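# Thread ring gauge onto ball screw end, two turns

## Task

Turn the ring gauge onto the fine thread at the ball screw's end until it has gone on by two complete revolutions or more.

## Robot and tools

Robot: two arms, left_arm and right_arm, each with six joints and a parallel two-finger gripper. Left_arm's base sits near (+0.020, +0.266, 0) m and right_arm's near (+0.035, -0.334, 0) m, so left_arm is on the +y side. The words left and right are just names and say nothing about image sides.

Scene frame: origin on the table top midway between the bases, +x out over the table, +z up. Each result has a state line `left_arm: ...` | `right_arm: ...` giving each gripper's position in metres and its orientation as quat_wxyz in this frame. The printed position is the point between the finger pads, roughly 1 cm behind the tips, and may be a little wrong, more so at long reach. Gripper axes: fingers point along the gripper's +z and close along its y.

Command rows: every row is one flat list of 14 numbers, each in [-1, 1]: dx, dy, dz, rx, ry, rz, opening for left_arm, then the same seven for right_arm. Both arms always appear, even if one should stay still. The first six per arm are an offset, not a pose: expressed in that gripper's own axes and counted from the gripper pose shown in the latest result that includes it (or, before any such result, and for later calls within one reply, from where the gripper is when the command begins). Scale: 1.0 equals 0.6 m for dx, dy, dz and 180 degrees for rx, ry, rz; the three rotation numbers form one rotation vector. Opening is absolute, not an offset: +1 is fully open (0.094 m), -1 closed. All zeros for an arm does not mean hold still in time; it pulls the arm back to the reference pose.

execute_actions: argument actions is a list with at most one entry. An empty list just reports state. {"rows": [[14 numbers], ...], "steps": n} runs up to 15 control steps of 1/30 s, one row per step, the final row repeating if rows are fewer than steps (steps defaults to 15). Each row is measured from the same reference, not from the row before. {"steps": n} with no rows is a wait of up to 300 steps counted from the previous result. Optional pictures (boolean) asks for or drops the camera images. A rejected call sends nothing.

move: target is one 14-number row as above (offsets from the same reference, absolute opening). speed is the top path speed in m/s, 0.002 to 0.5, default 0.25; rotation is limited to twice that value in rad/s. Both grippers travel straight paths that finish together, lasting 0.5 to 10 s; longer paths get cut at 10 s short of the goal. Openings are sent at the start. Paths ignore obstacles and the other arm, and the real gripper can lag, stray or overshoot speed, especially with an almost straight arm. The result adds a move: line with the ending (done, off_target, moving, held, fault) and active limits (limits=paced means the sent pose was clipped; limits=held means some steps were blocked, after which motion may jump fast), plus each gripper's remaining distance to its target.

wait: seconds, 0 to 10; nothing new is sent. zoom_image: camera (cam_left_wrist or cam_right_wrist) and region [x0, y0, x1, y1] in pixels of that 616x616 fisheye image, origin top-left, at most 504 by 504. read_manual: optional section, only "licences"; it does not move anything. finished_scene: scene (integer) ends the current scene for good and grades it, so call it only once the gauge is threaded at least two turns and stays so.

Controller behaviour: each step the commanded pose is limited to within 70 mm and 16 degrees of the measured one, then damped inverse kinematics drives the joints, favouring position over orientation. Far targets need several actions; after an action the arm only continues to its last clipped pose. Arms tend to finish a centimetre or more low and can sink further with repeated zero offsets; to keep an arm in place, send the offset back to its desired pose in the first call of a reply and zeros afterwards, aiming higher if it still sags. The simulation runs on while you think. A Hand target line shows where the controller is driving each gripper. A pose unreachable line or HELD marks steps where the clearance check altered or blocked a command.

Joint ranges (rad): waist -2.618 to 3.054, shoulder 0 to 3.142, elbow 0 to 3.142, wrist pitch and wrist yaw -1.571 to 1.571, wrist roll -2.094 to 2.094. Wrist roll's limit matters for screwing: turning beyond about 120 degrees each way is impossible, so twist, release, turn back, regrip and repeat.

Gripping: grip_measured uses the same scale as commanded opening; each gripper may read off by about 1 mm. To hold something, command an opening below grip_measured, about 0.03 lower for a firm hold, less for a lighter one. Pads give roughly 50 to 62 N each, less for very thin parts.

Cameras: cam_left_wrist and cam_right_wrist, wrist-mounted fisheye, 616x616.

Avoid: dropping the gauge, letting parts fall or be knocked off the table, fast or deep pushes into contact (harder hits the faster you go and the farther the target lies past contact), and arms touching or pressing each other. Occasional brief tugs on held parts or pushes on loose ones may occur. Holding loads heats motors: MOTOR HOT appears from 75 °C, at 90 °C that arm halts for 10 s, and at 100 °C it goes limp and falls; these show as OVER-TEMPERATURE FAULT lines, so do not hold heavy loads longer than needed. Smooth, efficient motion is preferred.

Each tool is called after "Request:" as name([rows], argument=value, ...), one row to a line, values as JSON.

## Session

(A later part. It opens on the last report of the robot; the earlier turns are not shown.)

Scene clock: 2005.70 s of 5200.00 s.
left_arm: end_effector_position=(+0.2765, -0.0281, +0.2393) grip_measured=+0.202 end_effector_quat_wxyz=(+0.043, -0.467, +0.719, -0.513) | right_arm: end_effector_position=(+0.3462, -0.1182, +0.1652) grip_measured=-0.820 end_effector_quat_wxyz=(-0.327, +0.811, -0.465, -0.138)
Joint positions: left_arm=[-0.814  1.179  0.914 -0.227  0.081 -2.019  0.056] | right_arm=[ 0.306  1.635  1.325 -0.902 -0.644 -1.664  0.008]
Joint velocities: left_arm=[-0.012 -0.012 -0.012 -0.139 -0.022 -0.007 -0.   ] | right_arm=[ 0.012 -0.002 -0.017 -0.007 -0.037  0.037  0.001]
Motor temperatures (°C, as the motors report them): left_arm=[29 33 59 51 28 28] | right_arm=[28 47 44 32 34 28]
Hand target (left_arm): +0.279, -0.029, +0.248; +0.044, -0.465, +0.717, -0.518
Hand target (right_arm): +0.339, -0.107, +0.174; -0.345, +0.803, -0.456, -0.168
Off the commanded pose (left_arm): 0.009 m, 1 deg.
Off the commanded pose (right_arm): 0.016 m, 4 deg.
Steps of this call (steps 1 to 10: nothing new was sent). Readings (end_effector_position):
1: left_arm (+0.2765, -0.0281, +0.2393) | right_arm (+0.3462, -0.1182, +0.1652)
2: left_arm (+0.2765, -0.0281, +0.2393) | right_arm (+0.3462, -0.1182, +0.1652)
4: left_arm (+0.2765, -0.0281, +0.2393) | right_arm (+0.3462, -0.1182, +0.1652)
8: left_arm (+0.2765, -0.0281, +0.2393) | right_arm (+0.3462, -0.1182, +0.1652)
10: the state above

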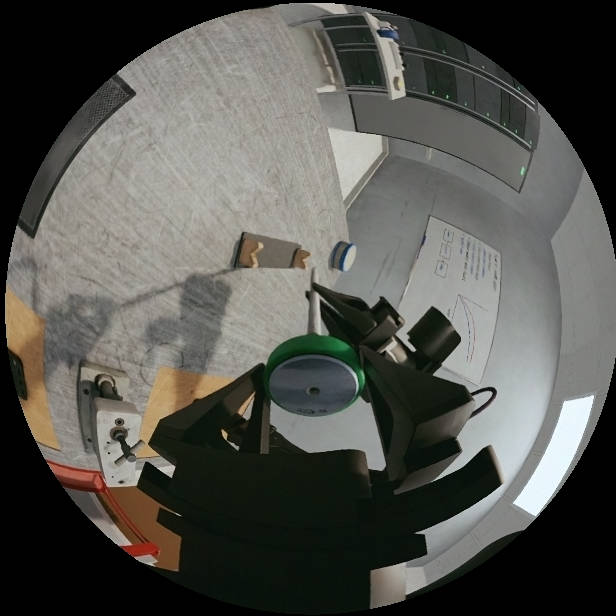

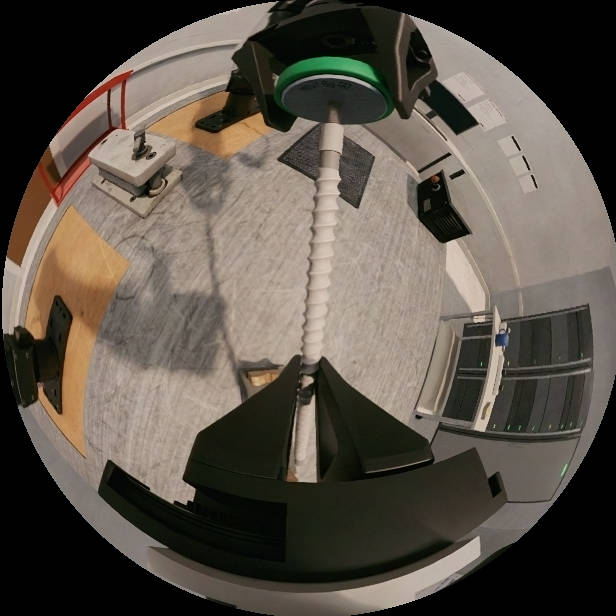

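Request:
execute_actions([
  {"rows": [[0.0045,-0.0144,-0.0032,0.0037,0.0008,0,0.18,-0.0269,-0.002,0.0007,0.001,-0.024,0.002,-0.95],[0.0045,-0.0144,-0.0032,0.0037,0.0008,0,0.16,-0.0269,-0.002,0.0007,0.001,-0.024,0.002,-0.95],[0.0045,-0.0144,-0.0032,0.0037,0.0008,0,0.14,-0.0269,-0.002,0.0007,0.001,-0.024,0.002,-0.95],[0.0045,-0.0144,-0.0032,0.0037,0.0008,0,0.125,-0.0269,-0.002,0.0007,0.001,-0.024,0.002,-0.95],[0.0045,-0.0144,-0.0032,0.0037,0.0008,0,0.11,-0.0269,-0.002,0.0007,0.001,-0.024,0.002,-0.95],[0.0045,-0.0144,-0.0032,0.0037,0.0008,0,0.1,-0.0269,-0.002,0.0007,0.001,-0.024,0.002,-0.95],[0.0045,-0.0144,-0.0032,0.0037,0.0008,0,0.09,-0.0269,-0.002,0.0007,0.001,-0.024,0.002,-0.95],[0.0045,-0.0144,-0.0032,0.0037,0.0008,0,0.08,-0.0269,-0.002,0.0007,0.001,-0.024,0.002,-0.95],[0.0045,-0.0144,-0.0032,0.0037,0.0008,0,0.07,-0.0269,-0.002,0.0007,0.001,-0.024,0.002,-0.95],[0.0045,-0.0144,-0.0032,0.0037,0.0008,0,0.06,-0.0269,-0.002,0.0007,0.001,-0.024,0.002,-0.95],[0.0045,-0.0144,-0.0032,0.0037,0.0008,0,0.05,-0.0269,-0.002,0.0007,0.001,-0.024,0.002,-0.95],[0.0045,-0.0144,-0.0032,0.0037,0.0008,0,0.04,-0.0269,-0.002,0.0007,0.001,-0.024,0.002,-0.95]], "steps": 15},
], pictures=false)

Request:
execute_actions([
  {"steps": 10},
])

Request:
zoom_image(camera="cam_left_wrist", region=[230, 240, 430, 440])

Request:
zoom_image(camera="cam_right_wrist", region=[270, 20, 410, 160])

Scene clock: 2020.50 s of 5200.00 s.
left_arm: end_effector_position=(+0.2765, -0.0281, +0.2393) grip_measured=+0.077 end_effector_quat_wxyz=(+0.043, -0.467, +0.719, -0.513) | right_arm: end_effector_position=(+0.3460, -0.1183, +0.1651) grip_measured=-0.820 end_effector_quat_wxyz=(-0.326, +0.811, -0.465, -0.138)
Joint positions: left_arm=[-0.814  1.179  0.914 -0.227  0.082 -2.019  0.051] | right_arm=[ 0.306  1.635  1.325 -0.903 -0.644 -1.665  0.008]
Joint velocities: left_arm=[ 0.002  0.007  0.017  0.007 -0.022 -0.037 -0.001] | right_arm=[-0.002  0.012 -0.002  0.051 -0.022 -0.11   0.001]
Motor temperatures (°C, as the motors report them): left_arm=[29 33 59 51 28 28] | right_arm=[28 47 44 32 34 28]
Hand target (left_arm): +0.279, -0.029, +0.248; +0.045, -0.466, +0.716, -0.518
Hand target (right_arm): +0.339, -0.107, +0.174; -0.344, +0.804, -0.456, -0.168
Off the commanded pose (left_arm): 0.009 m, 1 deg.
Off the commanded pose (right_arm): 0.016 m, 4 deg.
Steps of this call (steps 1 to 90: nothing new was sent; then 11.30 s passed at rest; steps 91 to 105: all 15 steps of this action). Readings (end_effector_position):
91: left_arm (+0.2765, -0.0281, +0.2393) | right_arm (+0.3462, -0.1182, +0.1652)
92: left_arm (+0.2765, -0.0281, +0.2393) | right_arm (+0.3462, -0.1182, +0.1652)
94: left_arm (+0.2765, -0.0281, +0.2393) | right_arm (+0.3462, -0.1182, +0.1652)
98: left_arm (+0.2765, -0.0281, +0.2393) | right_arm (+0.3460, -0.1183, +0.1651)
105: the state above

Scene clock: 2020.83 s of 5200.00 s.
left_arm: end_effector_position=(+0.2765, -0.0281, +0.2393) grip_measured=+0.077 end_effector_quat_wxyz=(+0.043, -0.467, +0.719, -0.513) | right_arm: end_effector_position=(+0.3460, -0.1183, +0.1651) grip_measured=-0.820 end_effector_quat_wxyz=(-0.326, +0.811, -0.465, -0.138)
Joint positions: left_arm=[-0.814  1.179  0.914 -0.227  0.082 -2.019  0.051] | right_arm=[ 0.306  1.635  1.325 -0.903 -0.644 -1.665  0.008]
Joint velocities: left_arm=[-0.007 -0.002 -0.007 -0.007  0.007 -0.095  0.001] | right_arm=[ 0.002  0.002  0.007 -0.007 -0.095 -0.037 -0.001]
Motor temperatures (°C, as the motors report them): left_arm=[29 33 59 51 28 28] | right_arm=[28 47 44 32 34 28]
Hand target (left_arm): +0.279, -0.029, +0.248; +0.045, -0.466, +0.716, -0.518
Hand target (right_arm): +0.339, -0.107, +0.174; -0.344, +0.804, -0.456, -0.168
Off the commanded pose (left_arm): 0.009 m, 1 deg.
Off the commanded pose (right_arm): 0.016 m, 4 deg.
Steps of this call (steps 1 to 10: nothing new was sent). Readings (end_effector_position):
1: left_arm (+0.2765, -0.0281, +0.2393) | right_arm (+0.3460, -0.1183, +0.1651)
2: left_arm (+0.2765, -0.0281, +0.2393) | right_arm (+0.3460, -0.1183, +0.1651)
4: left_arm (+0.2765, -0.0281, +0.2393) | right_arm (+0.3460, -0.1183, +0.1651)
8: left_arm (+0.2765, -0.0281, +0.2393) | right_arm (+0.3460, -0.1183, +0.1651)
10: the state above

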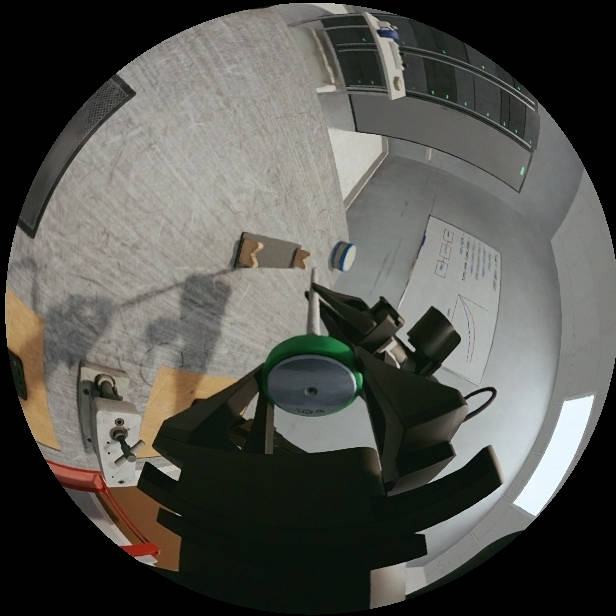

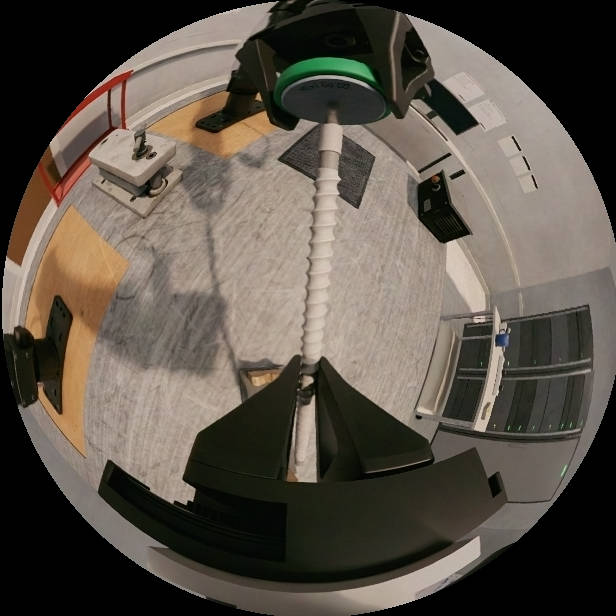

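Region (230, 240, 430, 440) of cam_left_wrist's 616x616 image, scaled by 2.520, with more detail than that image has.

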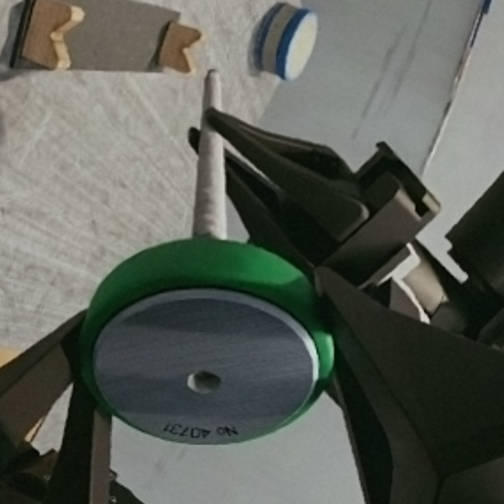

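Region (270, 20, 410, 160) of cam_right_wrist's 616x616 image, scaled by 3.600, with more detail than that image has.

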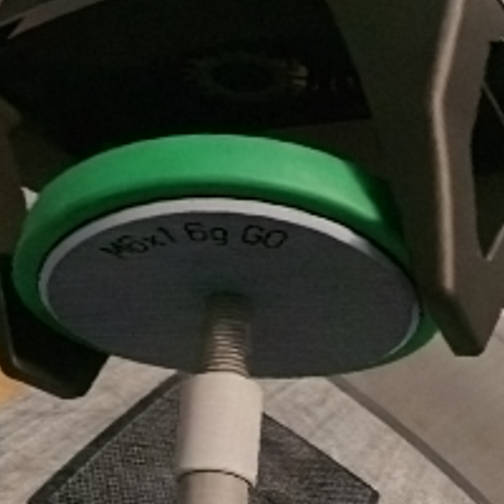

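Request:
execute_actions([
  {"rows": [[0.0102,-0.0192,-0.0032,0.0076,0.0053,0.0778,0.04,-0.0283,-0.0022,0.0006,0.0011,-0.0256,0.002,-0.95],[0.0102,-0.0192,-0.0032,0.0077,0.0052,0.09,0.04,-0.0283,-0.0022,0.0006,0.0011,-0.0256,0.002,-0.95],[0.0102,-0.0192,-0.0032,0.0078,0.005,0.1022,0.04,-0.0283,-0.0022,0.0006,0.0011,-0.0256,0.002,-0.95],[0.0102,-0.0192,-0.0032,0.0079,0.0049,0.1144,0.04,-0.0283,-0.0022,0.0006,0.0011,-0.0256,0.002,-0.95],[0.0102,-0.0192,-0.0032,0.008,0.0047,0.1267,0.04,-0.0283,-0.0022,0.0006,0.0011,-0.0256,0.002,-0.95],[0.0102,-0.0192,-0.0032,0.0081,0.0046,0.1389,0.04,-0.0283,-0.0022,0.0006,0.0011,-0.0256,0.002,-0.95],[0.0102,-0.0192,-0.0032,0.0082,0.0044,0.1511,0.04,-0.0283,-0.0022,0.0006,0.0011,-0.0256,0.002,-0.95],[0.0102,-0.0192,-0.0032,0.0083,0.0043,0.1633,0.04,-0.0283,-0.0022,0.0006,0.0011,-0.0256,0.002,-0.95],[0.0102,-0.0192,-0.0032,0.0084,0.0041,0.1756,0.04,-0.0283,-0.0022,0.0006,0.0011,-0.0256,0.002,-0.95],[0.0102,-0.0192,-0.0032,0.0085,0.004,0.1878,0.04,-0.0283,-0.0022,0.0006,0.0011,-0.0256,0.002,-0.95],[0.0102,-0.0192,-0.0032,0.0086,0.0038,0.2,0.04,-0.0283,-0.0022,0.0006,0.0011,-0.0256,0.002,-0.95],[0.0102,-0.0192,-0.0032,0.0087,0.0037,0.2122,0.04,-0.0283,-0.0022,0.0006,0.0011,-0.0256,0.002,-0.95],[0.0102,-0.0192,-0.0032,0.0088,0.0035,0.2244,0.04,-0.0283,-0.0022,0.0006,0.0011,-0.0256,0.002,-0.95],[0.0102,-0.0192,-0.0032,0.0089,0.0034,0.2367,0.04,-0.0283,-0.0022,0.0006,0.0011,-0.0256,0.002,-0.95],[0.0102,-0.0192,-0.0032,0.009,0.0032,0.2489,0.04,-0.0283,-0.0022,0.0006,0.0011,-0.0256,0.002,-0.95]], "steps": 15},
], pictures=false)

Request:
execute_actions([
  {"steps": 15},
])

Request:
zoom_image(camera="cam_right_wrist", region=[270, 20, 410, 160])

Scene clock: 2046.83 s of 5200.00 s.
left_arm: end_effector_position=(+0.2767, -0.0284, +0.2400) grip_measured=+0.077 end_effector_quat_wxyz=(+0.189, -0.240, +0.822, -0.480) | right_arm: end_effector_position=(+0.3460, -0.1183, +0.1651) grip_measured=-0.820 end_effector_quat_wxyz=(-0.326, +0.811, -0.465, -0.138)
Joint positions: left_arm=[-0.814  1.179  0.914 -0.224  0.082 -1.436  0.051] | right_arm=[ 0.306  1.635  1.325 -0.903 -0.645 -1.665  0.008]
Joint velocities: left_arm=[ 0.002 -0.002  0.022  0.022  0.022  1.033 -0.001] | right_arm=[-0.007  0.002 -0.012  0.037 -0.051  0.007 -0.001]
Motor temperatures (°C, as the motors report them): left_arm=[29 33 60 51 28 28] | right_arm=[28 47 44 32 34 28]
Hand target (left_arm): +0.279, -0.032, +0.252; +0.238, -0.164, +0.833, -0.471
Hand target (right_arm): +0.338, -0.107, +0.175; -0.345, +0.803, -0.455, -0.170
Off the commanded pose (left_arm): 0.012 m, 12 deg.
Off the commanded pose (right_arm): 0.017 m, 5 deg.
Steps of this call (steps 1 to 90: nothing new was sent; then 22.50 s passed at rest; steps 91 to 105: all 15 steps of this action). Readings (end_effector_position):
91: left_arm (+0.2766, -0.0282, +0.2396) | right_arm (+0.3460, -0.1183, +0.1651)
92: left_arm (+0.2767, -0.0283, +0.2398) | right_arm (+0.3460, -0.1183, +0.1651)
94: left_arm (+0.2767, -0.0284, +0.2400) | right_arm (+0.3460, -0.1183, +0.1651)
98: left_arm (+0.2767, -0.0284, +0.2400) | right_arm (+0.3460, -0.1183, +0.1651)
105: the state above

Scene clock: 2047.33 s of 5200.00 s.
left_arm: end_effector_position=(+0.2767, -0.0284, +0.2400) grip_measured=+0.077 end_effector_quat_wxyz=(+0.227, -0.174, +0.839, -0.463) | right_arm: end_effector_position=(+0.3460, -0.1183, +0.1651) grip_measured=-0.820 end_effector_quat_wxyz=(-0.326, +0.811, -0.465, -0.138)
Joint positions: left_arm=[-0.814  1.179  0.914 -0.224  0.082 -1.278  0.051] | right_arm=[ 0.306  1.635  1.325 -0.903 -0.645 -1.665  0.008]
Joint velocities: left_arm=[-0.002 -0.002 -0.017 -0.022  0.051  0.007  0.001] | right_arm=[ 0.012  0.007  0.012 -0.081 -0.022 -0.022  0.   ]
Motor temperatures (°C, as the motors report them): left_arm=[29 33 60 51 28 28] | right_arm=[28 47 44 32 34 28]
Hand target (left_arm): +0.279, -0.032, +0.252; +0.238, -0.164, +0.833, -0.471
Hand target (right_arm): +0.339, -0.107, +0.175; -0.345, +0.803, -0.455, -0.170
Off the commanded pose (left_arm): 0.012 m, 3 deg.
Off the commanded pose (right_arm): 0.017 m, 5 deg.
Steps of this call (steps 1 to 15: nothing new was sent). Readings (end_effector_position):
1: left_arm (+0.2767, -0.0284, +0.2400) | right_arm (+0.3460, -0.1183, +0.1651)
2: left_arm (+0.2767, -0.0284, +0.2400) | right_arm (+0.3460, -0.1183, +0.1651)
4: left_arm (+0.2767, -0.0284, +0.2400) | right_arm (+0.3460, -0.1183, +0.1651)
8: left_arm (+0.2767, -0.0284, +0.2400) | right_arm (+0.3460, -0.1183, +0.1651)
15: the state above

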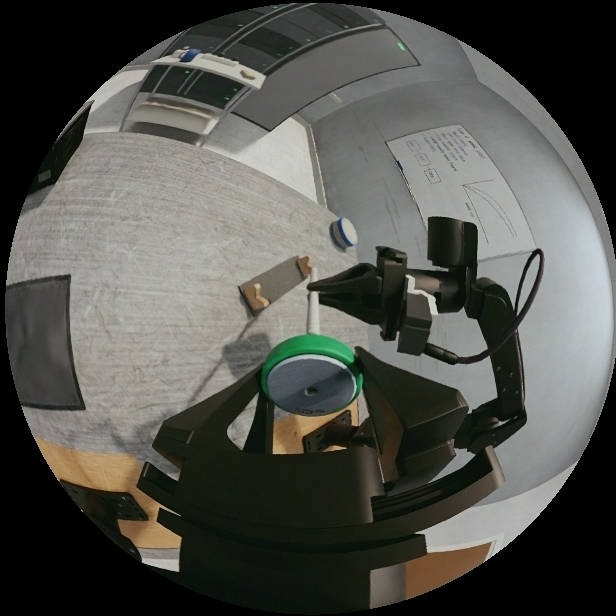

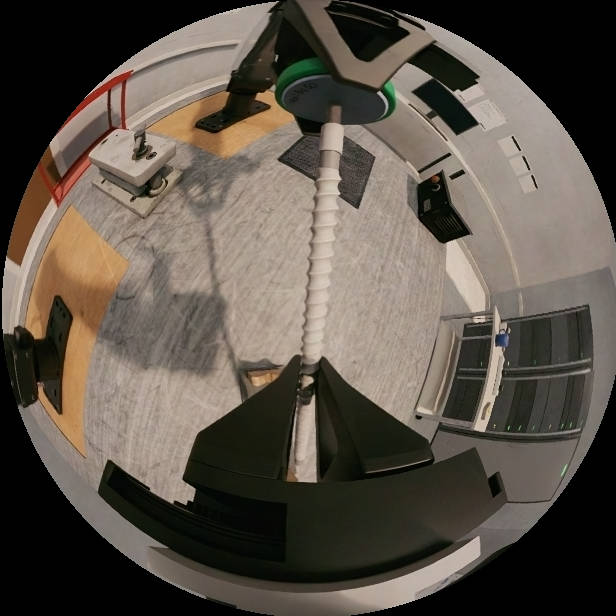

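Region (270, 20, 410, 160) of cam_right_wrist's 616x616 image, scaled by 3.600, with more detail than that image has.

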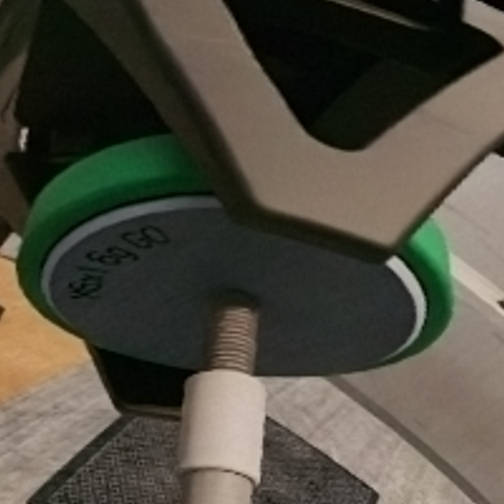

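Request:
execute_actions([
  {"rows": [[-0.0049,-0.0195,-0.0032,0.008,-0.0007,0.0778,0.04,-0.0283,-0.0022,0.0006,0.0011,-0.0256,0.002,-0.95],[-0.0049,-0.0195,-0.0032,0.008,-0.0008,0.09,0.04,-0.0283,-0.0022,0.0006,0.0011,-0.0256,0.002,-0.95],[-0.0049,-0.0195,-0.0032,0.008,-0.001,0.1022,0.04,-0.0283,-0.0022,0.0006,0.0011,-0.0256,0.002,-0.95],[-0.0049,-0.0195,-0.0032,0.008,-0.0011,0.1144,0.04,-0.0283,-0.0022,0.0006,0.0011,-0.0256,0.002,-0.95],[-0.0049,-0.0195,-0.0032,0.008,-0.0013,0.1267,0.04,-0.0283,-0.0022,0.0006,0.0011,-0.0256,0.002,-0.95],[-0.0049,-0.0195,-0.0032,0.0079,-0.0014,0.1389,0.04,-0.0283,-0.0022,0.0006,0.0011,-0.0256,0.002,-0.95],[-0.0049,-0.0195,-0.0032,0.0079,-0.0016,0.1511,0.04,-0.0283,-0.0022,0.0006,0.0011,-0.0256,0.002,-0.95],[-0.0049,-0.0195,-0.0032,0.0079,-0.0017,0.1633,0.04,-0.0283,-0.0022,0.0006,0.0011,-0.0256,0.002,-0.95],[-0.0049,-0.0195,-0.0032,0.0079,-0.0019,0.1756,0.04,-0.0283,-0.0022,0.0006,0.0011,-0.0256,0.002,-0.95],[-0.0049,-0.0195,-0.0032,0.0078,-0.002,0.1878,0.04,-0.0283,-0.0022,0.0006,0.0011,-0.0256,0.002,-0.95],[-0.0049,-0.0195,-0.0032,0.0078,-0.0022,0.2,0.04,-0.0283,-0.0022,0.0006,0.0011,-0.0256,0.002,-0.95],[-0.0049,-0.0195,-0.0032,0.0078,-0.0023,0.2122,0.04,-0.0283,-0.0022,0.0006,0.0011,-0.0256,0.002,-0.95],[-0.0049,-0.0195,-0.0032,0.0078,-0.0025,0.2244,0.04,-0.0283,-0.0022,0.0006,0.0011,-0.0256,0.002,-0.95],[-0.0049,-0.0195,-0.0032,0.0077,-0.0027,0.2367,0.04,-0.0283,-0.0022,0.0006,0.0011,-0.0256,0.002,-0.95],[-0.0049,-0.0195,-0.0032,0.0077,-0.0028,0.2489,0.04,-0.0283,-0.0022,0.0006,0.0011,-0.0256,0.002,-0.95]], "steps": 15},
], pictures=false)

Request:
execute_actions([
  {"steps": 12},
], pictures=false)

Request:
execute_actions([
  {"rows": [[-0.0167,-0.0111,-0.0032,0.0054,-0.0059,0.0778,0.04,-0.0283,-0.0022,0.0006,0.0011,-0.0256,0.002,-0.95],[-0.0167,-0.0111,-0.0032,0.0053,-0.006,0.09,0.04,-0.0283,-0.0022,0.0006,0.0011,-0.0256,0.002,-0.95],[-0.0167,-0.0111,-0.0032,0.0052,-0.0061,0.1022,0.04,-0.0283,-0.0022,0.0006,0.0011,-0.0256,0.002,-0.95],[-0.0167,-0.0111,-0.0032,0.0051,-0.0062,0.1144,0.04,-0.0283,-0.0022,0.0006,0.0011,-0.0256,0.002,-0.95],[-0.0167,-0.0111,-0.0032,0.005,-0.0063,0.1267,0.04,-0.0283,-0.0022,0.0006,0.0011,-0.0256,0.002,-0.95],[-0.0167,-0.0111,-0.0032,0.0049,-0.0064,0.1389,0.04,-0.0283,-0.0022,0.0006,0.0011,-0.0256,0.002,-0.95],[-0.0167,-0.0111,-0.0032,0.0047,-0.0066,0.1511,0.04,-0.0283,-0.0022,0.0006,0.0011,-0.0256,0.002,-0.95],[-0.0167,-0.0111,-0.0032,0.0046,-0.0067,0.1633,0.04,-0.0283,-0.0022,0.0006,0.0011,-0.0256,0.002,-0.95],[-0.0167,-0.0111,-0.0032,0.0045,-0.0068,0.1756,0.04,-0.0283,-0.0022,0.0006,0.0011,-0.0256,0.002,-0.95],[-0.0167,-0.0111,-0.0032,0.0044,-0.0069,0.1878,0.04,-0.0283,-0.0022,0.0006,0.0011,-0.0256,0.002,-0.95],[-0.0167,-0.0111,-0.0032,0.0043,-0.007,0.2,0.04,-0.0283,-0.0022,0.0006,0.0011,-0.0256,0.002,-0.95],[-0.0167,-0.0111,-0.0032,0.0042,-0.0071,0.2122,0.04,-0.0283,-0.0022,0.0006,0.0011,-0.0256,0.002,-0.95],[-0.0167,-0.0111,-0.0032,0.004,-0.0072,0.2244,0.04,-0.0283,-0.0022,0.0006,0.0011,-0.0256,0.002,-0.95],[-0.0167,-0.0111,-0.0032,0.0039,-0.0072,0.2367,0.04,-0.0283,-0.0022,0.0006,0.0011,-0.0256,0.002,-0.95],[-0.0167,-0.0111,-0.0032,0.0038,-0.0073,0.2489,0.04,-0.0283,-0.0022,0.0006,0.0011,-0.0256,0.002,-0.95]], "steps": 15},
], pictures=false)

Request:
execute_actions([
  {"steps": 15},
])

Request:
zoom_image(camera="cam_right_wrist", region=[270, 20, 410, 160])

Request:
zoom_image(camera="cam_left_wrist", region=[230, 240, 430, 440])

Scene clock: 2079.37 s of 5200.00 s.
left_arm: end_effector_position=(+0.2768, -0.0283, +0.2400) grip_measured=+0.077 end_effector_quat_wxyz=(+0.351, +0.074, +0.853, -0.378) | right_arm: end_effector_position=(+0.3459, -0.1182, +0.1652) grip_measured=-0.820 end_effector_quat_wxyz=(-0.327, +0.811, -0.465, -0.138)
Joint positions: left_arm=[-0.814  1.179  0.914 -0.224  0.081 -0.693  0.051] | right_arm=[ 0.306  1.635  1.325 -0.903 -0.646 -1.665  0.008]
Joint velocities: left_arm=[-0.002 -0.007  0.002 -0.081 -0.022  1.136 -0.001] | right_arm=[-0.007 -0.007 -0.012 -0.007 -0.022 -0.007 -0.001]
Motor temperatures (°C, as the motors report them): left_arm=[29 33 59 52 28 28] | right_arm=[28 47 44 32 34 28]
Hand target (left_arm): +0.279, -0.031, +0.252; +0.392, +0.149, +0.836, -0.353
Hand target (right_arm): +0.338, -0.107, +0.175; -0.346, +0.803, -0.455, -0.170
Off the commanded pose (left_arm): 0.012 m, 11 deg.
Off the commanded pose (right_arm): 0.017 m, 5 deg.
Steps of this call (steps 1 to 90: nothing new was sent; then 28.53 s passed at rest; steps 91 to 105: all 15 steps of this action). Readings (end_effector_position):
91: left_arm (+0.2767, -0.0284, +0.2400) | right_arm (+0.3460, -0.1183, +0.1651)
92: left_arm (+0.2767, -0.0284, +0.2400) | right_arm (+0.3460, -0.1183, +0.1651)
94: left_arm (+0.2767, -0.0284, +0.2400) | right_arm (+0.3460, -0.1182, +0.1652)
98: left_arm (+0.2767, -0.0284, +0.2400) | right_arm (+0.3460, -0.1182, +0.1652)
105: the state above

Scene clock: 2079.77 s of 5200.00 s.
left_arm: end_effector_position=(+0.2768, -0.0283, +0.2400) grip_measured=+0.077 end_effector_quat_wxyz=(+0.379, +0.140, +0.845, -0.350) | right_arm: end_effector_position=(+0.3459, -0.1182, +0.1652) grip_measured=-0.820 end_effector_quat_wxyz=(-0.327, +0.811, -0.465, -0.138)
Joint positions: left_arm=[-0.814  1.179  0.914 -0.224  0.081 -0.54   0.051] | right_arm=[ 0.306  1.635  1.325 -0.903 -0.646 -1.665  0.008]
Joint velocities: left_arm=[-0.017  0.012 -0.017  0.022  0.007  0.139  0.001] | right_arm=[ 0.002 -0.002  0.002  0.007 -0.037 -0.007 -0.   ]
Motor temperatures (°C, as the motors report them): left_arm=[29 33 59 52 28 28] | right_arm=[28 47 44 32 34 28]
Hand target (left_arm): +0.279, -0.031, +0.251; +0.392, +0.149, +0.836, -0.353
Hand target (right_arm): +0.338, -0.107, +0.175; -0.346, +0.803, -0.455, -0.170
Off the commanded pose (left_arm): 0.012 m, 3 deg.
Off the commanded pose (right_arm): 0.017 m, 5 deg.
Steps of this call (steps 1 to 12: nothing new was sent). Readings (end_effector_position):
1: left_arm (+0.2768, -0.0283, +0.2400) | right_arm (+0.3459, -0.1182, +0.1652)
2: left_arm (+0.2768, -0.0283, +0.2400) | right_arm (+0.3459, -0.1182, +0.1652)
4: left_arm (+0.2768, -0.0283, +0.2400) | right_arm (+0.3459, -0.1182, +0.1652)
8: left_arm (+0.2768, -0.0283, +0.2400) | right_arm (+0.3459, -0.1182, +0.1652)
12: the state above

Scene clock: 2080.27 s of 5200.00 s.
left_arm: end_effector_position=(+0.2772, -0.0282, +0.2402) grip_measured=+0.077 end_effector_quat_wxyz=(+0.465, +0.378, +0.769, -0.225) | right_arm: end_effector_position=(+0.3459, -0.1181, +0.1653) grip_measured=-0.820 end_effector_quat_wxyz=(-0.327, +0.811, -0.465, -0.139)
Joint positions: left_arm=[-0.814  1.179  0.914 -0.223  0.079  0.047  0.051] | right_arm=[ 0.306  1.635  1.325 -0.903 -0.646 -1.665  0.008]
Joint velocities: left_arm=[ 0.007 -0.002 -0.002 -0.022 -0.022  1.062 -0.   ] | right_arm=[ 0.007  0.002  0.002 -0.037 -0.051 -0.051  0.001]
Motor temperatures (°C, as the motors report them): left_arm=[29 33 59 52 28 28] | right_arm=[28 47 44 32 34 28]
Hand target (left_arm): +0.279, -0.031, +0.252; +0.493, +0.441, +0.726, -0.187
Hand target (right_arm): +0.338, -0.107, +0.175; -0.346, +0.803, -0.454, -0.170
Off the commanded pose (left_arm): 0.012 m, 11 deg.
Off the commanded pose (right_arm): 0.017 m, 5 deg.
Steps of this call (steps 1 to 15: all 15 steps of this action). Readings (end_effector_position):
1: left_arm (+0.2769, -0.0282, +0.2400) | right_arm (+0.3459, -0.1182, +0.1652)
2: left_arm (+0.2769, -0.0282, +0.2400) | right_arm (+0.3459, -0.1182, +0.1652)
4: left_arm (+0.2770, -0.0282, +0.2401) | right_arm (+0.3459, -0.1181, +0.1653)
8: left_arm (+0.2770, -0.0282, +0.2401) | right_arm (+0.3459, -0.1181, +0.1653)
15: the state above

Scene clock: 2080.77 s of 5200.00 s.
left_arm: end_effector_position=(+0.2773, -0.0281, +0.2403) grip_measured=+0.077 end_effector_quat_wxyz=(+0.481, +0.438, +0.736, -0.187) | right_arm: end_effector_position=(+0.3459, -0.1181, +0.1653) grip_measured=-0.820 end_effector_quat_wxyz=(-0.327, +0.811, -0.465, -0.139)
Joint positions: left_arm=[-0.814  1.179  0.914 -0.222  0.078  0.207  0.051] | right_arm=[ 0.306  1.635  1.325 -0.903 -0.646 -1.665  0.008]
Joint velocities: left_arm=[-0.022  0.002  0.012 -0.11  -0.022  0.066 -0.   ] | right_arm=[-0.012  0.002  0.007  0.007 -0.022  0.007 -0.   ]
Motor temperatures (°C, as the motors report them): left_arm=[29 33 59 52 28 28] | right_arm=[28 47 44 32 34 28]
Hand target (left_arm): +0.279, -0.031, +0.252; +0.493, +0.441, +0.726, -0.187
Hand target (right_arm): +0.338, -0.107, +0.175; -0.346, +0.803, -0.454, -0.170
Off the commanded pose (left_arm): 0.012 m, 2 deg.
Off the commanded pose (right_arm): 0.017 m, 5 deg.
Steps of this call (steps 1 to 15: nothing new was sent). Readings (end_effector_position):
1: left_arm (+0.2772, -0.0282, +0.2402) | right_arm (+0.3459, -0.1181, +0.1653)
2: left_arm (+0.2772, -0.0281, +0.2402) | right_arm (+0.3459, -0.1181, +0.1653)
4: left_arm (+0.2773, -0.0281, +0.2403) | right_arm (+0.3459, -0.1181, +0.1653)
8: left_arm (+0.2773, -0.0281, +0.2403) | right_arm (+0.3459, -0.1181, +0.1653)
15: the state above

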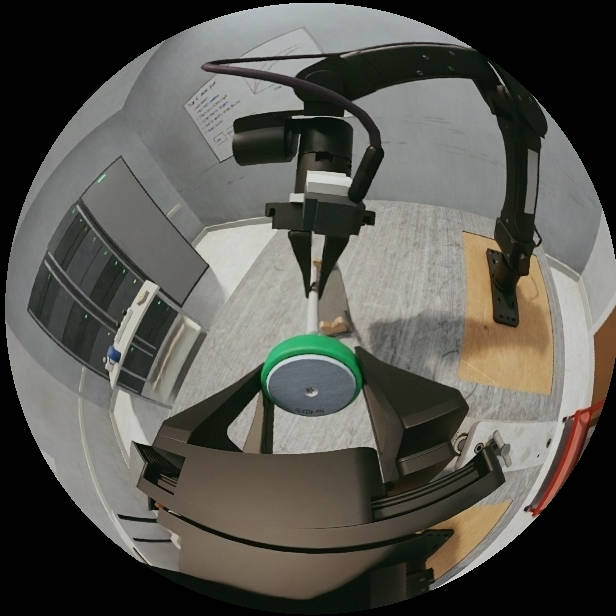

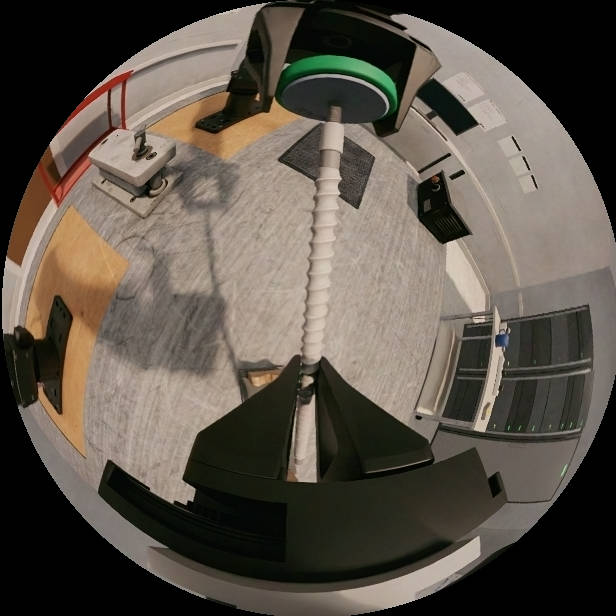

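Region (270, 20, 410, 160) of cam_right_wrist's 616x616 image, scaled by 3.600, with more detail than that image has.

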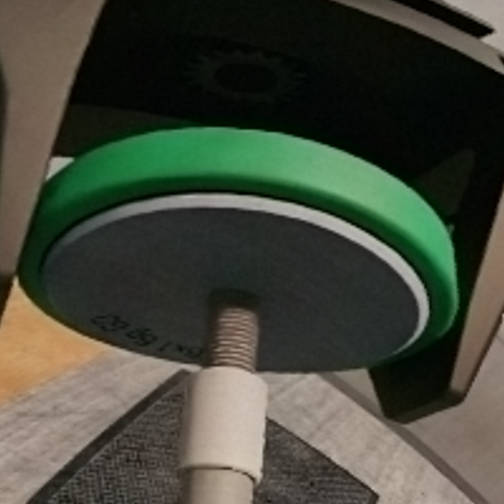

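Region (230, 240, 430, 440) of cam_left_wrist's 616x616 image, scaled by 2.520, with more detail than that image has.

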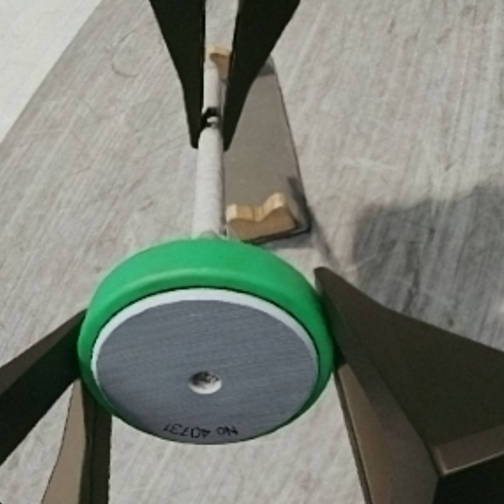

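Request:
execute_actions([
  {"rows": [[-0.0184,0.002,-0.0032,0.0013,-0.0072,0.0778,0.04,-0.0283,-0.0022,0.0006,0.0011,-0.0256,0.002,-0.95],[-0.0184,0.002,-0.0032,0.0012,-0.0072,0.09,0.04,-0.0283,-0.0022,0.0006,0.0011,-0.0256,0.002,-0.95],[-0.0184,0.002,-0.0032,0.0011,-0.0073,0.1022,0.04,-0.0283,-0.0022,0.0006,0.0011,-0.0256,0.002,-0.95],[-0.0184,0.002,-0.0032,0.0009,-0.0073,0.1144,0.04,-0.0283,-0.0022,0.0006,0.0011,-0.0256,0.002,-0.95],[-0.0184,0.002,-0.0032,0.0008,-0.0073,0.1267,0.04,-0.0283,-0.0022,0.0006,0.0011,-0.0256,0.002,-0.95],[-0.0184,0.002,-0.0032,0.0007,-0.0074,0.1389,0.04,-0.0283,-0.0022,0.0006,0.0011,-0.0256,0.002,-0.95],[-0.0184,0.002,-0.0032,0.0005,-0.0074,0.1511,0.04,-0.0283,-0.0022,0.0006,0.0011,-0.0256,0.002,-0.95],[-0.0184,0.002,-0.0032,0.0004,-0.0074,0.1633,0.04,-0.0283,-0.0022,0.0006,0.0011,-0.0256,0.002,-0.95],[-0.0184,0.002,-0.0032,0.0002,-0.0074,0.1756,0.04,-0.0283,-0.0022,0.0006,0.0011,-0.0256,0.002,-0.95],[-0.0184,0.002,-0.0032,0.0001,-0.0075,0.1878,0.04,-0.0283,-0.0022,0.0006,0.0011,-0.0256,0.002,-0.95],[-0.0184,0.002,-0.0032,-0.0001,-0.0075,0.2,0.04,-0.0283,-0.0022,0.0006,0.0011,-0.0256,0.002,-0.95],[-0.0184,0.002,-0.0032,-0.0002,-0.0075,0.2122,0.04,-0.0283,-0.0022,0.0006,0.0011,-0.0256,0.002,-0.95],[-0.0184,0.002,-0.0032,-0.0004,-0.0075,0.2244,0.04,-0.0283,-0.0022,0.0006,0.0011,-0.0256,0.002,-0.95],[-0.0184,0.002,-0.0032,-0.0005,-0.0075,0.2367,0.04,-0.0283,-0.0022,0.0006,0.0011,-0.0256,0.002,-0.95],[-0.0184,0.002,-0.0032,-0.0007,-0.0075,0.2489,0.04,-0.0283,-0.0022,0.0006,0.0011,-0.0256,0.002,-0.95]], "steps": 15},
], pictures=false)

Request:
execute_actions([
  {"steps": 12},
], pictures=false)

Request:
execute_actions([
  {"rows": [[-0.0122,0.0139,-0.0032,-0.0039,-0.0063,0.0778,0.04,-0.0283,-0.0022,0.0006,0.0011,-0.0256,0.002,-0.95],[-0.0122,0.0139,-0.0032,-0.004,-0.0062,0.09,0.04,-0.0283,-0.0022,0.0006,0.0011,-0.0256,0.002,-0.95],[-0.0122,0.0139,-0.0032,-0.0042,-0.0062,0.1022,0.04,-0.0283,-0.0022,0.0006,0.0011,-0.0256,0.002,-0.95],[-0.0122,0.0139,-0.0032,-0.0043,-0.0061,0.1144,0.04,-0.0283,-0.0022,0.0006,0.0011,-0.0256,0.002,-0.95],[-0.0122,0.0139,-0.0032,-0.0044,-0.006,0.1267,0.04,-0.0283,-0.0022,0.0006,0.0011,-0.0256,0.002,-0.95],[-0.0122,0.0139,-0.0032,-0.0045,-0.0059,0.1389,0.04,-0.0283,-0.0022,0.0006,0.0011,-0.0256,0.002,-0.95],[-0.0122,0.0139,-0.0032,-0.0047,-0.0059,0.1511,0.04,-0.0283,-0.0022,0.0006,0.0011,-0.0256,0.002,-0.95],[-0.0122,0.0139,-0.0032,-0.0048,-0.0058,0.1633,0.04,-0.0283,-0.0022,0.0006,0.0011,-0.0256,0.002,-0.95],[-0.0122,0.0139,-0.0032,-0.0049,-0.0057,0.1756,0.04,-0.0283,-0.0022,0.0006,0.0011,-0.0256,0.002,-0.95],[-0.0122,0.0139,-0.0032,-0.005,-0.0056,0.1878,0.04,-0.0283,-0.0022,0.0006,0.0011,-0.0256,0.002,-0.95],[-0.0122,0.0139,-0.0032,-0.0051,-0.0055,0.2,0.04,-0.0283,-0.0022,0.0006,0.0011,-0.0256,0.002,-0.95],[-0.0122,0.0139,-0.0032,-0.0052,-0.0054,0.2122,0.04,-0.0283,-0.0022,0.0006,0.0011,-0.0256,0.002,-0.95],[-0.0122,0.0139,-0.0032,-0.0054,-0.0053,0.2244,0.04,-0.0283,-0.0022,0.0006,0.0011,-0.0256,0.002,-0.95],[-0.0122,0.0139,-0.0032,-0.0055,-0.0052,0.2367,0.04,-0.0283,-0.0022,0.0006,0.0011,-0.0256,0.002,-0.95],[-0.0122,0.0139,-0.0032,-0.0056,-0.0051,0.2489,0.04,-0.0283,-0.0022,0.0006,0.0011,-0.0256,0.002,-0.95]], "steps": 15},
], pictures=false)

Request:
execute_actions([
  {"steps": 12},
], pictures=false)

Request:
execute_actions([
  {"rows": [[0.0004,0.0185,-0.0032,-0.0071,-0.002,0.0778,0.04,-0.0283,-0.0022,0.0006,0.0011,-0.0256,0.002,-0.95],[0.0004,0.0185,-0.0032,-0.0071,-0.0018,0.09,0.04,-0.0283,-0.0022,0.0006,0.0011,-0.0256,0.002,-0.95],[0.0004,0.0185,-0.0032,-0.0072,-0.0017,0.1022,0.04,-0.0283,-0.0022,0.0006,0.0011,-0.0256,0.002,-0.95],[0.0004,0.0185,-0.0032,-0.0072,-0.0015,0.1144,0.04,-0.0283,-0.0022,0.0006,0.0011,-0.0256,0.002,-0.95]], "steps": 15},
], pictures=false)

Request:
execute_actions([
  {"steps": 10},
])

Request:
zoom_image(camera="cam_right_wrist", region=[270, 20, 410, 160])

Scene clock: 2126.07 s of 5200.00 s.
left_arm: end_effector_position=(+0.2777, -0.0281, +0.2407) grip_measured=+0.077 end_effector_quat_wxyz=(+0.516, +0.632, +0.577, -0.038) | right_arm: end_effector_position=(+0.3458, -0.1180, +0.1653) grip_measured=-0.820 end_effector_quat_wxyz=(-0.327, +0.811, -0.465, -0.139)
Joint positions: left_arm=[-0.814  1.179  0.914 -0.22   0.077  0.798  0.051] | right_arm=[ 0.306  1.635  1.325 -0.903 -0.647 -1.665  0.008]
Joint velocities: left_arm=[-0.012 -0.022 -0.002 -0.022 -0.007  1.136 -0.   ] | right_arm=[-0.007  0.002 -0.007  0.007  0.037 -0.051 -0.   ]
Motor temperatures (°C, as the motors report them): left_arm=[29 33 59 52 28 28] | right_arm=[28 47 44 32 34 28]
Hand target (left_arm): +0.279, -0.031, +0.251; +0.527, +0.676, +0.515, +0.006
Hand target (right_arm): +0.338, -0.107, +0.175; -0.346, +0.803, -0.454, -0.170
Off the commanded pose (left_arm): 0.011 m, 11 deg.
Off the commanded pose (right_arm): 0.017 m, 5 deg.
Steps of this call (steps 1 to 90: nothing new was sent; then 41.80 s passed at rest; steps 91 to 105: all 15 steps of this action). Readings (end_effector_position):
91: left_arm (+0.2773, -0.0281, +0.2403) | right_arm (+0.3459, -0.1181, +0.1653)
92: left_arm (+0.2774, -0.0281, +0.2403) | right_arm (+0.3459, -0.1181, +0.1653)
94: left_arm (+0.2774, -0.0281, +0.2403) | right_arm (+0.3459, -0.1181, +0.1653)
98: left_arm (+0.2775, -0.0281, +0.2405) | right_arm (+0.3458, -0.1180, +0.1653)
105: the state above

Scene clock: 2126.47 s of 5200.00 s.
left_arm: end_effector_position=(+0.2778, -0.0282, +0.2410) grip_measured=+0.077 end_effector_quat_wxyz=(+0.518, +0.674, +0.526, +0.002) | right_arm: end_effector_position=(+0.3458, -0.1180, +0.1654) grip_measured=-0.820 end_effector_quat_wxyz=(-0.327, +0.811, -0.465, -0.139)
Joint positions: left_arm=[-0.814  1.179  0.914 -0.219  0.077  0.951  0.051] | right_arm=[ 0.306  1.635  1.325 -0.903 -0.647 -1.665  0.008]
Joint velocities: left_arm=[ 0.002 -0.017  0.007 -0.11  -0.022  0.037 -0.001] | right_arm=[-0.012 -0.007 -0.007  0.037 -0.051 -0.051 -0.001]
Motor temperatures (°C, as the motors report them): left_arm=[29 33 59 52 28 28] | right_arm=[28 47 44 32 34 28]
Hand target (left_arm): +0.279, -0.031, +0.251; +0.527, +0.676, +0.515, +0.006
Hand target (right_arm): +0.338, -0.107, +0.175; -0.346, +0.803, -0.454, -0.170
Off the commanded pose (left_arm): 0.011 m, 2 deg.
Off the commanded pose (right_arm): 0.017 m, 5 deg.
Steps of this call (steps 1 to 12: nothing new was sent). Readings (end_effector_position):
1: left_arm (+0.2777, -0.0281, +0.2408) | right_arm (+0.3458, -0.1180, +0.1653)
2: left_arm (+0.2777, -0.0281, +0.2408) | right_arm (+0.3458, -0.1180, +0.1653)
4: left_arm (+0.2777, -0.0282, +0.2409) | right_arm (+0.3458, -0.1180, +0.1654)
8: left_arm (+0.2778, -0.0282, +0.2410) | right_arm (+0.3458, -0.1180, +0.1654)
12: the state above

Scene clock: 2126.97 s of 5200.00 s.
left_arm: end_effector_position=(+0.2780, -0.0284, +0.2416) grip_measured=+0.077 end_effector_quat_wxyz=(+0.496, +0.798, +0.307, +0.153) | right_arm: end_effector_position=(+0.3458, -0.1179, +0.1654) grip_measured=-0.820 end_effector_quat_wxyz=(-0.327, +0.811, -0.465, -0.139)
Joint positions: left_arm=[-0.814  1.179  0.914 -0.217  0.076  1.541  0.051] | right_arm=[ 0.306  1.635  1.325 -0.903 -0.647 -1.665  0.008]
Joint velocities: left_arm=[-0.022  0.002  0.012 -0.022  0.037  1.062 -0.001] | right_arm=[-0.002  0.007 -0.002  0.051 -0.007 -0.022 -0.   ]
Motor temperatures (°C, as the motors report them): left_arm=[29 33 59 52 28 28] | right_arm=[28 47 44 32 34 28]
Hand target (left_arm): +0.279, -0.031, +0.252; +0.490, +0.816, +0.235, +0.198
Hand target (right_arm): +0.338, -0.107, +0.175; -0.346, +0.803, -0.454, -0.171
Off the commanded pose (left_arm): 0.011 m, 11 deg.
Off the commanded pose (right_arm): 0.017 m, 5 deg.
Steps of this call (steps 1 to 15: all 15 steps of this action). Readings (end_effector_position):
1: left_arm (+0.2779, -0.0282, +0.2411) | right_arm (+0.3458, -0.1180, +0.1654)
2: left_arm (+0.2779, -0.0282, +0.2411) | right_arm (+0.3458, -0.1180, +0.1654)
4: left_arm (+0.2779, -0.0282, +0.2412) | right_arm (+0.3458, -0.1180, +0.1654)
8: left_arm (+0.2780, -0.0283, +0.2414) | right_arm (+0.3458, -0.1179, +0.1654)
15: the state above

Scene clock: 2127.37 s of 5200.00 s.
left_arm: end_effector_position=(+0.2781, -0.0284, +0.2417) grip_measured=+0.077 end_effector_quat_wxyz=(+0.483, +0.819, +0.245, +0.190) | right_arm: end_effector_position=(+0.3458, -0.1179, +0.1654) grip_measured=-0.820 end_effector_quat_wxyz=(-0.327, +0.811, -0.464, -0.139)
Joint positions: left_arm=[-0.814  1.179  0.914 -0.216  0.076  1.694  0.051] | right_arm=[ 0.306  1.635  1.325 -0.903 -0.648 -1.666  0.008]
Joint velocities: left_arm=[ 0.002  0.002 -0.007  0.022  0.007  0.037  0.001] | right_arm=[ 0.002  0.002  0.007  0.037 -0.007  0.007 -0.   ]
Motor temperatures (°C, as the motors report them): left_arm=[29 33 59 52 28 28] | right_arm=[28 47 44 32 34 28]
Hand target (left_arm): +0.279, -0.031, +0.252; +0.490, +0.816, +0.234, +0.198
Hand target (right_arm): +0.338, -0.107, +0.175; -0.346, +0.803, -0.454, -0.171
Off the commanded pose (left_arm): 0.010 m, 3 deg.
Off the commanded pose (right_arm): 0.017 m, 5 deg.
Steps of this call (steps 1 to 12: nothing new was sent). Readings (end_effector_position):
1: left_arm (+0.2781, -0.0284, +0.2416) | right_arm (+0.3458, -0.1179, +0.1654)
2: left_arm (+0.2781, -0.0284, +0.2416) | right_arm (+0.3458, -0.1179, +0.1654)
4: left_arm (+0.2781, -0.0284, +0.2416) | right_arm (+0.3458, -0.1179, +0.1654)
8: left_arm (+0.2781, -0.0284, +0.2417) | right_arm (+0.3458, -0.1179, +0.1654)
12: the state above

Scene clock: 2127.87 s of 5200.00 s.
left_arm: end_effector_position=(+0.2776, -0.0289, +0.2419) grip_measured=+0.077 end_effector_quat_wxyz=(+0.446, +0.848, +0.105, +0.266) | right_arm: end_effector_position=(+0.3458, -0.1179, +0.1654) grip_measured=-0.820 end_effector_quat_wxyz=(-0.327, +0.812, -0.464, -0.139)
Joint positions: left_arm=[-0.814  1.179  0.914 -0.215  0.08   2.027  0.051] | right_arm=[ 0.306  1.635  1.325 -0.903 -0.648 -1.667  0.008]
Joint velocities: left_arm=[-0.012  0.002 -0.012 -0.037  0.007  0.154 -0.   ] | right_arm=[ 0.017  0.002 -0.007  0.007  0.051 -0.022 -0.001]
Motor temperatures (°C, as the motors report them): left_arm=[29 33 59 52 28 28] | right_arm=[28 47 44 32 34 28]
Hand target (left_arm): +0.279, -0.031, +0.252; +0.451, +0.844, +0.092, +0.275
Hand target (right_arm): +0.338, -0.107, +0.175; -0.346, +0.803, -0.454, -0.171
Off the commanded pose (left_arm): 0.011 m, 2 deg.
Off the commanded pose (right_arm): 0.017 m, 5 deg.
Steps of this call (steps 1 to 15: all 15 steps of this action). Readings (end_effector_position):
1: left_arm (+0.2781, -0.0285, +0.2418) | right_arm (+0.3458, -0.1179, +0.1654)
2: left_arm (+0.2781, -0.0285, +0.2418) | right_arm (+0.3458, -0.1179, +0.1654)
4: left_arm (+0.2782, -0.0285, +0.2419) | right_arm (+0.3458, -0.1179, +0.1654)
8: left_arm (+0.2780, -0.0286, +0.2419) | right_arm (+0.3458, -0.1179, +0.1654)
15: the state above

Scene clock: 2128.20 s of 5200.00 s.
left_arm: end_effector_position=(+0.2776, -0.0289, +0.2419) grip_measured=+0.077 end_effector_quat_wxyz=(+0.444, +0.849, +0.098, +0.270) | right_arm: end_effector_position=(+0.3458, -0.1179, +0.1654) grip_measured=-0.820 end_effector_quat_wxyz=(-0.327, +0.812, -0.463, -0.139)
Joint positions: left_arm=[-0.814  1.179  0.914 -0.215  0.08   2.044  0.051] | right_arm=[ 0.306  1.635  1.325 -0.903 -0.648 -1.668  0.008]
Joint velocities: left_arm=[-0.032 -0.012 -0.007 -0.022  0.007 -0.051  0.001] | right_arm=[ 0.012 -0.017  0.022 -0.051 -0.037 -0.007  0.   ]
Motor temperatures (°C, as the motors report them): left_arm=[29 33 59 52 28 28] | right_arm=[28 47 44 32 34 28]
Hand target (left_arm): +0.279, -0.031, +0.252; +0.451, +0.844, +0.092, +0.275
Hand target (right_arm): +0.338, -0.107, +0.175; -0.346, +0.803, -0.454, -0.171
Off the commanded pose (left_arm): 0.011 m, 1 deg.
Off the commanded pose (right_arm): 0.017 m, 5 deg.
Steps of this call (steps 1 to 10: nothing new was sent). Readings (end_effector_position):
1: left_arm (+0.2776, -0.0289, +0.2419) | right_arm (+0.3458, -0.1179, +0.1654)
2: left_arm (+0.2776, -0.0289, +0.2419) | right_arm (+0.3458, -0.1179, +0.1654)
4: left_arm (+0.2776, -0.0289, +0.2419) | right_arm (+0.3458, -0.1179, +0.1654)
8: left_arm (+0.2776, -0.0289, +0.2419) | right_arm (+0.3458, -0.1179, +0.1654)
10: the state above

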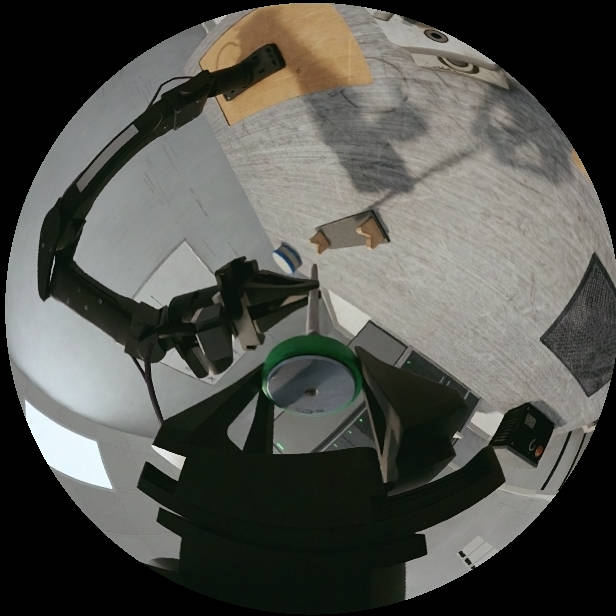

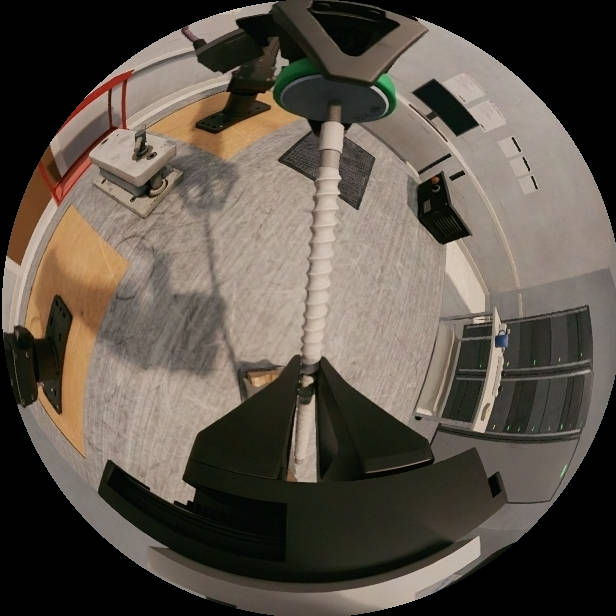

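Region (270, 20, 410, 160) of cam_right_wrist's 616x616 image, scaled by 3.600, with more detail than that image has.

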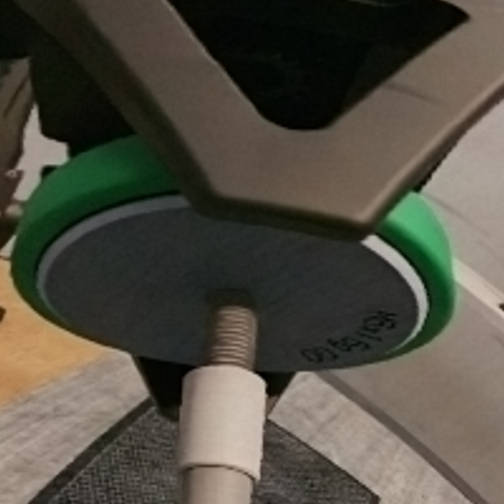

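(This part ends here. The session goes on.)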